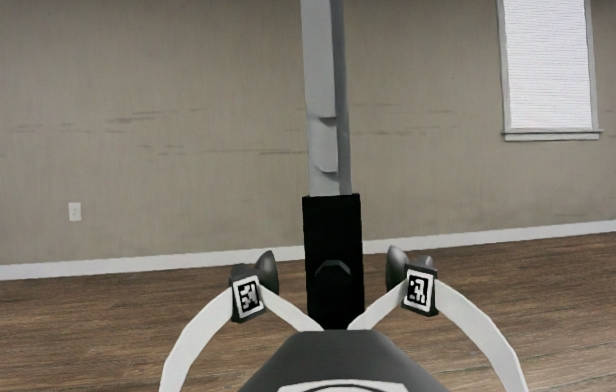

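Scene clock: 38.87 s.
r1.base_odometry: x=-1.690 y=+2.068 heading=-2.924 (m, m, rad; r1's odometry frame)
r1.turned_by_wheels: +0.000 (rad since the last result)
r1.turned_by_imu: +0.000 (rad since the last result)
r1.base_tilt: forward=+0.9 right=+0.5 (deg)
r1.lidar_m: 0.70 0.78 0.94 3.56 3.15 1.96 1.71 1.74 2.09 3.96 1.59 3.36
r1.base_status: not commanded
r1.joint_positions: lift_m=+0.255 arm_m=+0.001 wrist_yaw_rad=+0.000 wrist_pitch_rad=-0.014 wrist_roll_rad=-0.010 gripper_m=+0.060
r1.joint_status: all done
r1.motor_effort: lift_m=+21(20) arm_m=-5(8) wrist_yaw_rad=+2(4) wrist_pitch_rad=-6(7) wrist_roll_rad=+1(1) gripper_m=-2(2) wheel_0=-2(2) wheel_1=+0(0) wheel_2=-1(1) (%)
r1.hand_pose: x=+0.4604 y=-0.0874 z=+0.4377 quat_wxyz=(+1.000, -0.005, -0.007, +0.000) (m; r1's base frame)
r1.wrist_depth_mm: - - - - - - - / - - - - - - - / - - - - - - - / - - - - - - - / - - - - - - - / 1661 1618 202 539 213 1281 1366 / 1118 1118 991 - 1078 960 976
r2.base_odometry: x=+0.200 y=-0.685 heading=+0.000 (m, m, rad; r2's odometry frame)
r2.turned_by_wheels: +0.000 (rad since the last result)
r2.turned_by_imu: -0.001 (rad since the last result)
r2.base_tilt: forward=-0.9 right=+0.8 (deg)
r2.lidar_m: 0.92 3.35 2.23 2.03 2.09 2.61 2.92 2.95 2.95 2.68 0.96 0.93
r2.base_status: not commanded
r2.joint_positions: lift_m=+0.724 arm_m=+0.468 wrist_yaw_rad=-0.002 wrist_pitch_rad=+0.016 wrist_roll_rad=+0.002 gripper_m=-0.010
r2.joint_status: all done
r2.on_its_own: wrist_pitch_rad is at rest, and its effort (-51) is outside its rest range (-23 to +23)
r2.motor_effort: lift_m=+30(31) arm_m=+10(10) wrist_yaw_rad=+4(5) wrist_pitch_rad=-51(54) wrist_roll_rad=+2(1) gripper_m=-15(14) wheel_0=+2(1) wheel_1=+2(2) wheel_2=+0(0) (%)
r2.hand_pose: x=+0.9274 y=-0.0880 z=+0.8979 quat_wxyz=(+1.000, +0.001, +0.008, -0.001) (m; r2's base frame)
r2.wrist_depth_mm: - - - - - - - / - - - - - - - / - - - - - - - / - - - - - - - / - 179 181 158 160 - - / - - 182 211 181 - - / 1756 1576 1863 - 1808 1618 1808
pictures: none
No camera images: the call's "cameras" was empty. Leave "cameras" out to get every camera's image.

Scene clock: 43.00 s.
r1.base_odometry: x=-1.949 y=+3.240 heading=-2.923 (m, m, rad; r1's odometry frame)
r1.turned_by_wheels: +0.000 (rad since the last result)
r1.turned_by_imu: -0.006 (rad since the last result)
r1.base_tilt: forward=+0.9 right=+0.5 (deg)
r1.lidar_m: 0.95 3.22 1.27 4.74 2.76 1.69 1.49 1.51 1.80 3.38 0.95 0.64
r1.base_status: done
r1.joint_positions: lift_m=+0.620 arm_m=+0.001 wrist_yaw_rad=+0.000 wrist_pitch_rad=-0.014 wrist_roll_rad=-0.010 gripper_m=+0.130
r1.joint_status: all done
r1.motor_effort: lift_m=+23(26) arm_m=-6(6) wrist_yaw_rad=+3(3) wrist_pitch_rad=-6(7) wrist_roll_rad=+2(1) gripper_m=-1(1) wheel_0=+0(14) wheel_1=+3(13) wheel_2=+0(5) (%)
r1.hand_pose: x=+0.4603 y=-0.0874 z=+0.8022 quat_wxyz=(+1.000, -0.005, -0.007, +0.000) (m; r1's base frame)
r1.wrist_depth_mm: - - - - - - - / - - - - - - - / - - - - - - - / - - - - - - - / - - - - 1008 609 597 / - - 218 - - 387 366 / - 1921 1863 - 1863 741 1708
r2.base_odometry: x=+0.200 y=-0.685 heading=+0.000 (m, m, rad; r2's odometry frame)
r2.turned_by_wheels: +0.000 (rad since the last result)
r2.turned_by_imu: -0.001 (rad since the last result)
r2.base_tilt: forward=-1.0 right=+0.7 (deg)
r2.lidar_m: 0.91 3.36 2.22 2.03 2.05 2.59 2.91 2.94 2.95 2.68 2.74 1.99
r2.base_status: not commanded
r2.joint_positions: lift_m=+0.732 arm_m=+0.468 wrist_yaw_rad=-0.002 wrist_pitch_rad=+0.018 wrist_roll_rad=+0.002 gripper_m=-0.009
r2.joint_status: all done
r2.on_its_own: wrist_pitch_rad is at rest, and its effort (-58) is outside its rest range (-23 to +23)
r2.motor_effort: lift_m=+31(31) arm_m=+10(10) wrist_yaw_rad=+2(5) wrist_pitch_rad=-58(59) wrist_roll_rad=+2(4) gripper_m=-17(14) wheel_0=+1(1) wheel_1=+2(2) wheel_2=+0(0) (%)
r2.hand_pose: x=+0.9274 y=-0.0880 z=+0.9050 quat_wxyz=(+1.000, +0.001, +0.009, -0.001) (m; r2's base frame)
r2.wrist_depth_mm: - - - - - - - / - - - - - - - / - - - - - - - / - - - - - - 1308 / - 182 185 160 163 195 - / - - 182 211 181 - - / 1756 1618 1808 - 1808 1618 1336
pictures: r1_head_camera, r1_wrist_camera
camera_calibration (this result's frames):
r1_wrist_camera: T_world_to_cam=[[0.0472754, -0.998065, -0.0403834, -0.0637002], [-0.0197183, 0.0394882, -0.999025, 0.864403], [0.998687, 0.0480256, -0.0178134, -0.213172], [0, 0, 0, 1]] pos_world=[0.232948, -0.087473, 0.857191]
Images, in order (width x height): r1_head_camera 420x560, r1_wrist_camera 616x392.

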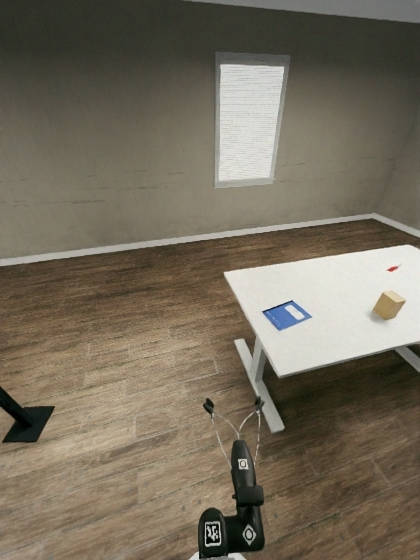

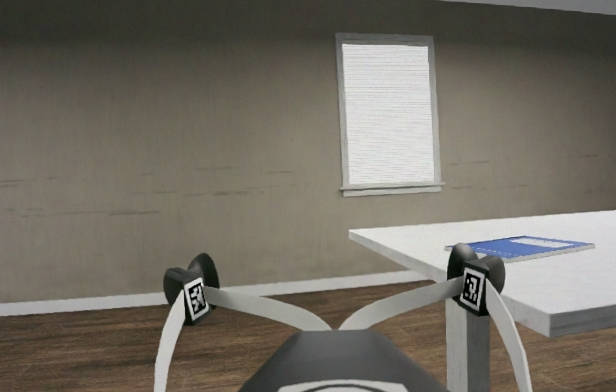

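execute_actions(
  actions=[
    {"r1":{"base":{"strafe_m":-0.45},"pace":"fast"},"r2":{"joints":{"lift_m":0.712},"pace":"slow"}},
  ],
  cameras=[],
)

execute_actions(
  actions=[
    {"r1":{"base":{"rotate_rad":-0.37},"joints":{"arm_m":0.2},"pace":"fast"}},
  ],
  cameras=["r1_head_camera","r1_wrist_camera"],
)

Scene clock: 46.30 s.
r1.base_odometry: x=-2.047 y=+3.679 heading=-2.923 (m, m, rad; r1's odometry frame)
r1.turned_by_wheels: +0.000 (rad since the last result)
r1.turned_by_imu: -0.002 (rad since the last result)
r1.base_tilt: forward=+1.0 right=+0.5 (deg)
r1.lidar_m: 0.56 3.33 1.67 2.47 2.57 1.61 1.40 1.40 1.70 3.16 1.03 0.66
r1.base_status: done
r1.joint_positions: lift_m=+0.620 arm_m=+0.001 wrist_yaw_rad=+0.000 wrist_pitch_rad=-0.014 wrist_roll_rad=-0.010 gripper_m=+0.130
r1.joint_status: not commanded
r1.motor_effort: lift_m=+22(23) arm_m=-5(5) wrist_yaw_rad=+2(2) wrist_pitch_rad=-6(7) wrist_roll_rad=+1(2) gripper_m=+1(0) wheel_0=+1(13) wheel_1=+3(12) wheel_2=+0(4) (%)
r1.hand_pose: x=+0.4603 y=-0.0874 z=+0.8022 quat_wxyz=(+1.000, -0.005, -0.007, +0.000) (m; r1's base frame)
r1.wrist_depth_mm: - - - - - - - / - - - - - - - / - - - - - - - / - - - - - - 615 / - - 809 741 723 647 603 / - 430 218 402 413 421 - / - 1808 1618 - 1921 1708 1756
r2.base_odometry: x=+0.200 y=-0.685 heading=+0.000 (m, m, rad; r2's odometry frame)
r2.turned_by_wheels: +0.000 (rad since the last result)
r2.turned_by_imu: -0.001 (rad since the last result)
r2.base_tilt: forward=-1.0 right=+0.7 (deg)
r2.lidar_m: 0.93 3.33 2.21 2.04 2.07 2.63 2.89 2.94 2.93 2.67 2.69 2.40
r2.base_status: not commanded
r2.joint_positions: lift_m=+0.713 arm_m=+0.468 wrist_yaw_rad=-0.002 wrist_pitch_rad=-0.002 wrist_roll_rad=+0.003 gripper_m=-0.010
r2.joint_status: all done
r2.motor_effort: lift_m=+13(30) arm_m=+9(10) wrist_yaw_rad=+5(4) wrist_pitch_rad=+0(59) wrist_roll_rad=-1(3) gripper_m=-14(15) wheel_0=+1(2) wheel_1=+2(2) wheel_2=-1(0) (%)
r2.hand_pose: x=+0.9275 y=-0.0880 z=+0.8913 quat_wxyz=(+1.000, +0.001, -0.001, -0.001) (m; r2's base frame)
r2.wrist_depth_mm: - - - - - - - / - - - - - - - / - - - - - - - / - - - - - - - / - - 205 167 172 1708 - / - - 182 210 181 - - / 1863 1661 1863 - 1863 1618 1756
pictures: none
No camera images: the call's "cameras" was empty. Leave "cameras" out to get every camera's image.

Scene clock: 47.73 s.
r1.base_odometry: x=-2.047 y=+3.679 heading=+2.990 (m, m, rad; r1's odometry frame)
r1.turned_by_wheels: -0.370 (rad since the last result)
r1.turned_by_imu: -0.364 (rad since the last result)
r1.base_tilt: forward=+0.9 right=+0.7 (deg)
r1.lidar_m: 0.62 0.59 3.41 1.65 5.16 2.15 1.48 1.40 1.45 1.92 3.55 0.88
r1.base_status: done
r1.joint_positions: lift_m=+0.620 arm_m=+0.199 wrist_yaw_rad=+0.000 wrist_pitch_rad=-0.014 wrist_roll_rad=-0.010 gripper_m=+0.130
r1.joint_status: all done
r1.motor_effort: lift_m=+23(22) arm_m=+5(6) wrist_yaw_rad=+2(4) wrist_pitch_rad=-5(6) wrist_roll_rad=+1(1) gripper_m=+2(0) wheel_0=+2(9) wheel_1=+2(9) wheel_2=-1(9) (%)
r1.hand_pose: x=+0.6584 y=-0.0874 z=+0.8022 quat_wxyz=(+1.000, -0.005, -0.007, +0.000) (m; r1's base frame)
r1.wrist_depth_mm: - - - - - - - / - - - - - - - / - - - - - - - / - - - - - - - / - 866 809 654 544 647 634 / 424 427 219 402 382 407 - / 294 285 293 - 1863 1618 1661
r2.base_odometry: x=+0.200 y=-0.685 heading=+0.000 (m, m, rad; r2's odometry frame)
r2.turned_by_wheels: +0.000 (rad since the last result)
r2.turned_by_imu: +0.000 (rad since the last result)
r2.base_tilt: forward=-0.9 right=+0.7 (deg)
r2.lidar_m: 0.90 3.35 2.23 2.04 2.09 2.63 2.90 2.93 2.96 2.68 2.73 2.42
r2.base_status: not commanded
r2.joint_positions: lift_m=+0.713 arm_m=+0.468 wrist_yaw_rad=-0.002 wrist_pitch_rad=-0.002 wrist_roll_rad=+0.003 gripper_m=-0.010
r2.joint_status: not commanded
r2.motor_effort: lift_m=+13(13) arm_m=+10(10) wrist_yaw_rad=+5(3) wrist_pitch_rad=+0(0) wrist_roll_rad=+1(1) gripper_m=-17(15) wheel_0=+1(1) wheel_1=+2(2) wheel_2=-1(1) (%)
r2.hand_pose: x=+0.9275 y=-0.0880 z=+0.8913 quat_wxyz=(+1.000, +0.001, -0.001, -0.001) (m; r2's base frame)
r2.wrist_depth_mm: - - - - - - - / - - - - - - - / - - - - - - - / - - - - - - - / - - 205 167 172 - - / - - 182 210 181 - - / 1863 1661 1863 - 1921 1576 1756
pictures: r1_head_camera, r1_wrist_camera
camera_calibration (this result's frames):
r1_wrist_camera: T_world_to_cam=[[0.0473863, -0.99806, -0.0403768, -0.0731086], [-0.0195876, 0.039486, -0.999028, 0.868292], [0.998685, 0.0481311, -0.0176785, -0.411078], [0, 0, 0, 1]] pos_world=[0.431009, -0.0874665, 0.857229]
Images, in order (width x height): r1_head_camera 420x560, r1_wrist_camera 616x392.

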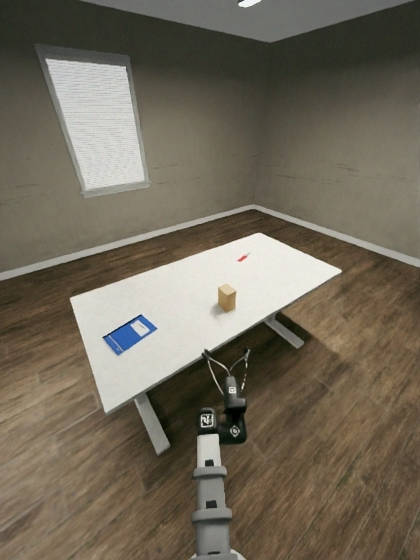

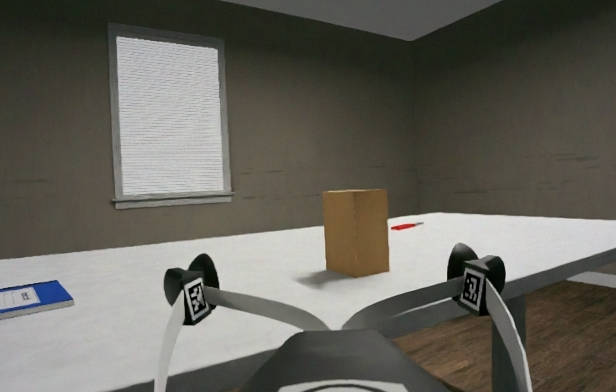

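execute_actions(
  actions=[
    {"r1":{"base":{"strafe_m":-0.287},"joints":{"lift_m":0.72,"wrist_yaw_rad":0.82,"gripper_m":0.14},"pace":"fast"},"r2":{"joints":{"gripper_m":0.1,"arm_m":0.46}}},
  ],
  cameras=[],
)

execute_actions(
  actions=[
    {"r1":{"joints":{"arm_m":0.534},"pace":"fast"},"r2":{"joints":{"arm_m":0,"lift_m":0.7},"pace":"fast"}},
  ],
  cameras=["r1_head_camera","r1_wrist_camera"],
)

zoom_image(
  camera="r1_head_camera",
  region=[120,240,260,380],
)

Scene clock: 50.73 s.
r1.base_odometry: x=-2.003 y=+3.963 heading=+2.990 (m, m, rad; r1's odometry frame)
r1.turned_by_wheels: +0.000 (rad since the last result)
r1.turned_by_imu: -0.002 (rad since the last result)
r1.base_tilt: forward=+0.9 right=+0.5 (deg)
r1.lidar_m: 0.78 0.73 0.76 1.96 5.42 1.93 1.31 1.25 1.28 1.70 3.32 1.09
r1.base_status: done
r1.joint_positions: lift_m=+0.720 arm_m=+0.199 wrist_yaw_rad=+0.820 wrist_pitch_rad=-0.014 wrist_roll_rad=-0.010 gripper_m=+0.140
r1.joint_status: all done
r1.motor_effort: lift_m=+23(25) arm_m=+5(5) wrist_yaw_rad=+3(8) wrist_pitch_rad=-5(6) wrist_roll_rad=+1(1) gripper_m=+0(0) wheel_0=+1(13) wheel_1=+1(13) wheel_2=+0(1) (%)
r1.hand_pose: x=+0.6307 y=+0.1512 z=+0.9022 quat_wxyz=(+0.917, -0.002, -0.008, +0.398) (m; r1's base frame)
r1.wrist_depth_mm: - - - - - - - / - - - - - - - / - - - - - - - / - - - - - - - / - - - - - - - / - - 621 707 585 445 439 / 544 508 500 - 500 455 439
r2.base_odometry: x=+0.200 y=-0.685 heading=+0.000 (m, m, rad; r2's odometry frame)
r2.turned_by_wheels: +0.000 (rad since the last result)
r2.turned_by_imu: -0.001 (rad since the last result)
r2.base_tilt: forward=-0.9 right=+0.9 (deg)
r2.lidar_m: 0.92 3.34 2.22 2.04 2.08 2.60 2.90 2.94 2.93 2.67 2.73 2.70
r2.base_status: not commanded
r2.joint_positions: lift_m=+0.712 arm_m=+0.461 wrist_yaw_rad=+0.000 wrist_pitch_rad=+0.000 wrist_roll_rad=+0.003 gripper_m=+0.100
r2.joint_status: all done
r2.motor_effort: lift_m=+14(14) arm_m=-6(8) wrist_yaw_rad=-2(4) wrist_pitch_rad=-7(7) wrist_roll_rad=+1(1) gripper_m=+3(15) wheel_0=+2(2) wheel_1=+2(2) wheel_2=-1(1) (%)
r2.hand_pose: x=+0.9204 y=-0.0875 z=+0.8905 quat_wxyz=(+1.000, +0.001, +0.000, +0.000) (m; r2's base frame)
r2.wrist_depth_mm: - - - - - - - / - - - - - - - / - - - - - - - / - - - - - - - / - - 204 213 216 - - / - - - 216 - - - / 1863 1808 1863 - - 1756 1808
pictures: none
No camera images: the call's "cameras" was empty. Leave "cameras" out to get every camera's image.

Scene clock: 52.77 s.
r1.base_odometry: x=-2.003 y=+3.963 heading=+2.990 (m, m, rad; r1's odometry frame)
r1.turned_by_wheels: +0.000 (rad since the last result)
r1.turned_by_imu: +0.000 (rad since the last result)
r1.base_tilt: forward=+0.8 right=+0.5 (deg)
r1.lidar_m: 0.79 0.73 0.77 1.95 5.41 1.92 1.31 1.24 1.28 1.69 3.31 1.10
r1.base_status: not commanded
r1.joint_positions: lift_m=+0.720 arm_m=+0.533 wrist_yaw_rad=+0.820 wrist_pitch_rad=-0.014 wrist_roll_rad=-0.010 gripper_m=+0.140
r1.joint_status: all done
r1.motor_effort: lift_m=+24(23) arm_m=+5(7) wrist_yaw_rad=+3(3) wrist_pitch_rad=-6(5) wrist_roll_rad=+0(1) gripper_m=+0(0) wheel_0=+1(1) wheel_1=+1(1) wheel_2=+0(0) (%)
r1.hand_pose: x=+0.9647 y=+0.1512 z=+0.9022 quat_wxyz=(+0.917, -0.002, -0.009, +0.398) (m; r1's base frame)
r1.wrist_depth_mm: - - - - - - - / - - - - - - - / - - - - - - - / - - - - - - - / - - - - - - - / - 699 621 707 580 549 621 / 512 508 500 - 442 455 466
r2.base_odometry: x=+0.200 y=-0.685 heading=+0.000 (m, m, rad; r2's odometry frame)
r2.turned_by_wheels: +0.000 (rad since the last result)
r2.turned_by_imu: -0.001 (rad since the last result)
r2.base_tilt: forward=-0.9 right=+0.7 (deg)
r2.lidar_m: 0.83 3.33 2.22 2.04 2.06 2.61 2.92 2.94 2.94 2.68 2.71 2.70
r2.base_status: not commanded
r2.joint_positions: lift_m=+0.700 arm_m=+0.001 wrist_yaw_rad=+0.000 wrist_pitch_rad=+0.001 wrist_roll_rad=+0.003 gripper_m=+0.100
r2.joint_status: all done
r2.motor_effort: lift_m=+15(16) arm_m=-8(10) wrist_yaw_rad=-2(1) wrist_pitch_rad=-8(8) wrist_roll_rad=+0(0) gripper_m=+0(3) wheel_0=+2(2) wheel_1=+2(2) wheel_2=-1(1) (%)
r2.hand_pose: x=+0.4608 y=-0.0875 z=+0.8784 quat_wxyz=(+1.000, +0.001, +0.000, +0.000) (m; r2's base frame)
r2.wrist_depth_mm: - - - - - - - / - - - - - - - / - - - - - - - / - - - - - - - / - - - - - - - / - - - - - - - / 1756 1808 1808 - - 1808 1921
pictures: r1_head_camera, r1_wrist_camera
camera_calibration (this result's frames):
r1_wrist_camera: T_world_to_cam=[[0.761923, -0.646407, -0.0403771, -0.587897], [-0.042237, 0.0126182, -0.999028, 0.990633], [0.646289, 0.762888, -0.0176882, -0.4948], [0, 0, 0, 1]] pos_world=[0.809558, -0.0150442, 0.95718]
Images, in order (width x height): r1_head_camera 420x560, r1_wrist_camera 616x392.

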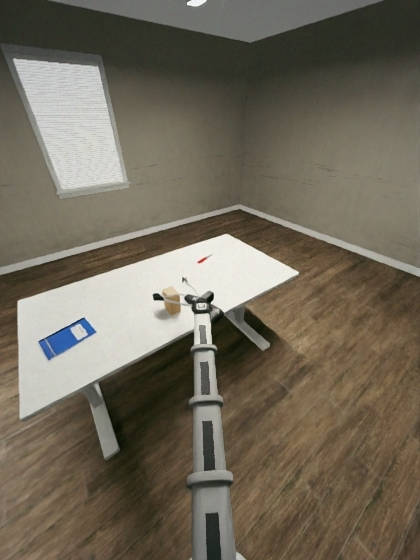

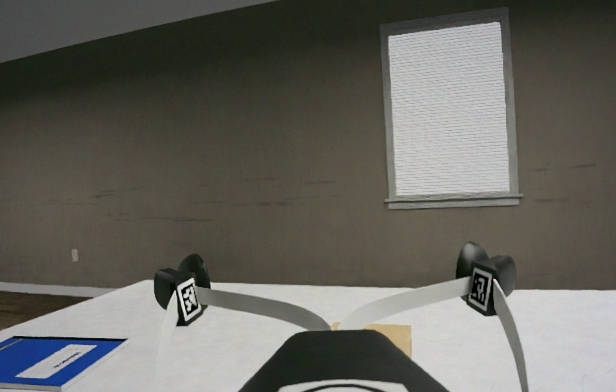

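Region (120, 240, 260, 380) of r1_head_camera's 420x560 image, scaled by 3.600, with more detail than that image has.

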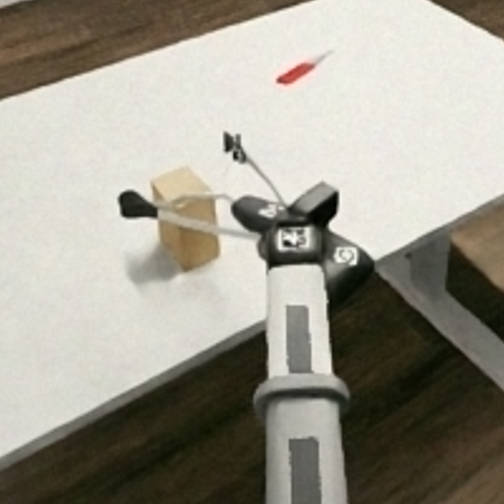

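Block ~2.5 cm right of centre and a bit far: move forward 3.5 cm.

execute_actions(
  actions=[
    {"r1":{"base":{"translate_m":0.033}}},
  ],
  cameras=[],
)

execute_actions(
  actions=[
    {"r1":{"joints":{"lift_m":0.63}}},
  ],
  cameras=["r1_wrist_camera"],
)

Scene clock: 54.27 s.
r1.base_odometry: x=-2.036 y=+3.968 heading=+2.991 (m, m, rad; r1's odometry frame)
r1.turned_by_wheels: +0.001 (rad since the last result)
r1.turned_by_imu: +0.001 (rad since the last result)
r1.base_tilt: forward=+0.9 right=+0.5 (deg)
r1.lidar_m: 0.73 0.70 0.71 1.94 5.43 1.98 1.35 1.27 1.32 1.75 3.28 1.08
r1.base_status: done
r1.joint_positions: lift_m=+0.720 arm_m=+0.533 wrist_yaw_rad=+0.820 wrist_pitch_rad=-0.014 wrist_roll_rad=-0.010 gripper_m=+0.140
r1.joint_status: not commanded
r1.motor_effort: lift_m=+23(24) arm_m=+5(5) wrist_yaw_rad=+3(3) wrist_pitch_rad=-6(6) wrist_roll_rad=+2(1) gripper_m=+1(1) wheel_0=+3(7) wheel_1=+4(7) wheel_2=+1(11) (%)
r1.hand_pose: x=+0.9647 y=+0.1512 z=+0.9022 quat_wxyz=(+0.917, -0.002, -0.009, +0.398) (m; r1's base frame)
r1.wrist_depth_mm: - - - - - - - / - - - - - - - / - - - - - - - / - - - - - - - / - - - - - - - / - 699 609 707 580 544 634 / 512 504 500 - 496 459 466
r2.base_odometry: x=+0.200 y=-0.685 heading=+0.000 (m, m, rad; r2's odometry frame)
r2.turned_by_wheels: +0.000 (rad since the last result)
r2.turned_by_imu: +0.000 (rad since the last result)
r2.base_tilt: forward=-1.0 right=+0.9 (deg)
r2.lidar_m: 0.84 3.35 2.22 2.06 2.08 2.60 2.89 2.94 2.94 2.68 2.73 2.69
r2.base_status: not commanded
r2.joint_positions: lift_m=+0.700 arm_m=+0.001 wrist_yaw_rad=+0.000 wrist_pitch_rad=+0.001 wrist_roll_rad=+0.003 gripper_m=+0.100
r2.joint_status: not commanded
r2.motor_effort: lift_m=+15(15) arm_m=-8(8) wrist_yaw_rad=-2(2) wrist_pitch_rad=-8(8) wrist_roll_rad=+1(2) gripper_m=-2(0) wheel_0=+2(2) wheel_1=+2(2) wheel_2=-1(1) (%)
r2.hand_pose: x=+0.4608 y=-0.0875 z=+0.8784 quat_wxyz=(+1.000, +0.001, +0.000, +0.000) (m; r2's base frame)
r2.wrist_depth_mm: - - - - - - - / - - - - - - - / - - - - - - - / - - - - - - - / - - - - - - - / - - - - - - - / 1808 1863 1863 - - 1808 1863
pictures: none
No camera images: the call's "cameras" was empty. Leave "cameras" out to get every camera's image.

Scene clock: 55.63 s.
r1.base_odometry: x=-2.036 y=+3.968 heading=+2.991 (m, m, rad; r1's odometry frame)
r1.turned_by_wheels: +0.000 (rad since the last result)
r1.turned_by_imu: +0.000 (rad since the last result)
r1.base_tilt: forward=+1.1 right=+0.5 (deg)
r1.lidar_m: 0.74 0.71 0.72 1.92 5.44 2.00 1.34 1.26 1.31 1.71 3.30 1.07
r1.base_status: not commanded
r1.joint_positions: lift_m=+0.630 arm_m=+0.533 wrist_yaw_rad=+0.820 wrist_pitch_rad=-0.014 wrist_roll_rad=-0.010 gripper_m=+0.140
r1.joint_status: all done
r1.motor_effort: lift_m=+18(22) arm_m=+5(6) wrist_yaw_rad=+3(3) wrist_pitch_rad=-6(6) wrist_roll_rad=+1(1) gripper_m=+0(0) wheel_0=+3(3) wheel_1=+4(4) wheel_2=+0(1) (%)
r1.hand_pose: x=+0.9647 y=+0.1512 z=+0.8126 quat_wxyz=(+0.917, -0.002, -0.009, +0.398) (m; r1's base frame)
r1.wrist_depth_mm: - - - - - - - / - - - - - - - / - - - - - - - / - - - - - - - / - 946 866 192 654 691 661 / 452 424 203 190 208 332 387 / 320 307 301 - 301 278 283
r2.base_odometry: x=+0.200 y=-0.685 heading=+0.000 (m, m, rad; r2's odometry frame)
r2.turned_by_wheels: +0.000 (rad since the last result)
r2.turned_by_imu: +0.000 (rad since the last result)
r2.base_tilt: forward=-1.0 right=+0.8 (deg)
r2.lidar_m: 0.83 3.36 2.23 2.05 2.07 2.64 2.90 2.95 2.94 2.67 2.74 2.70
r2.base_status: not commanded
r2.joint_positions: lift_m=+0.700 arm_m=+0.001 wrist_yaw_rad=+0.000 wrist_pitch_rad=+0.001 wrist_roll_rad=+0.003 gripper_m=+0.100
r2.joint_status: not commanded
r2.motor_effort: lift_m=+15(15) arm_m=-8(8) wrist_yaw_rad=-1(2) wrist_pitch_rad=-8(8) wrist_roll_rad=-1(1) gripper_m=-1(0) wheel_0=+1(1) wheel_1=+2(2) wheel_2=-1(1) (%)
r2.hand_pose: x=+0.4608 y=-0.0875 z=+0.8784 quat_wxyz=(+1.000, +0.001, +0.000, +0.000) (m; r2's base frame)
r2.wrist_depth_mm: - - - - - - - / - - - - - - - / - - - - - - - / - - - - - - - / - - - - - - - / - - - - - - - / 1808 1756 1808 - - 1808 1863
pictures: r1_wrist_camera
camera_calibration (this result's frames):
r1_wrist_camera: T_world_to_cam=[[0.761923, -0.646407, -0.0403771, -0.591523], [-0.0422369, 0.0126183, -0.999028, 0.901129], [0.646289, 0.762888, -0.0176881, -0.496392], [0, 0, 0, 1]] pos_world=[0.809568, -0.0150442, 0.867589]
Images, in order (width x height): r1_wrist_camera 616x392.

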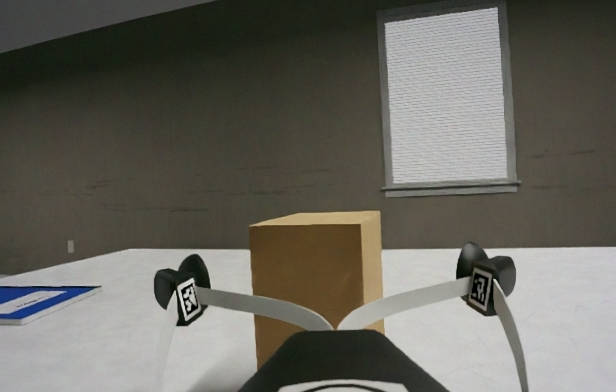

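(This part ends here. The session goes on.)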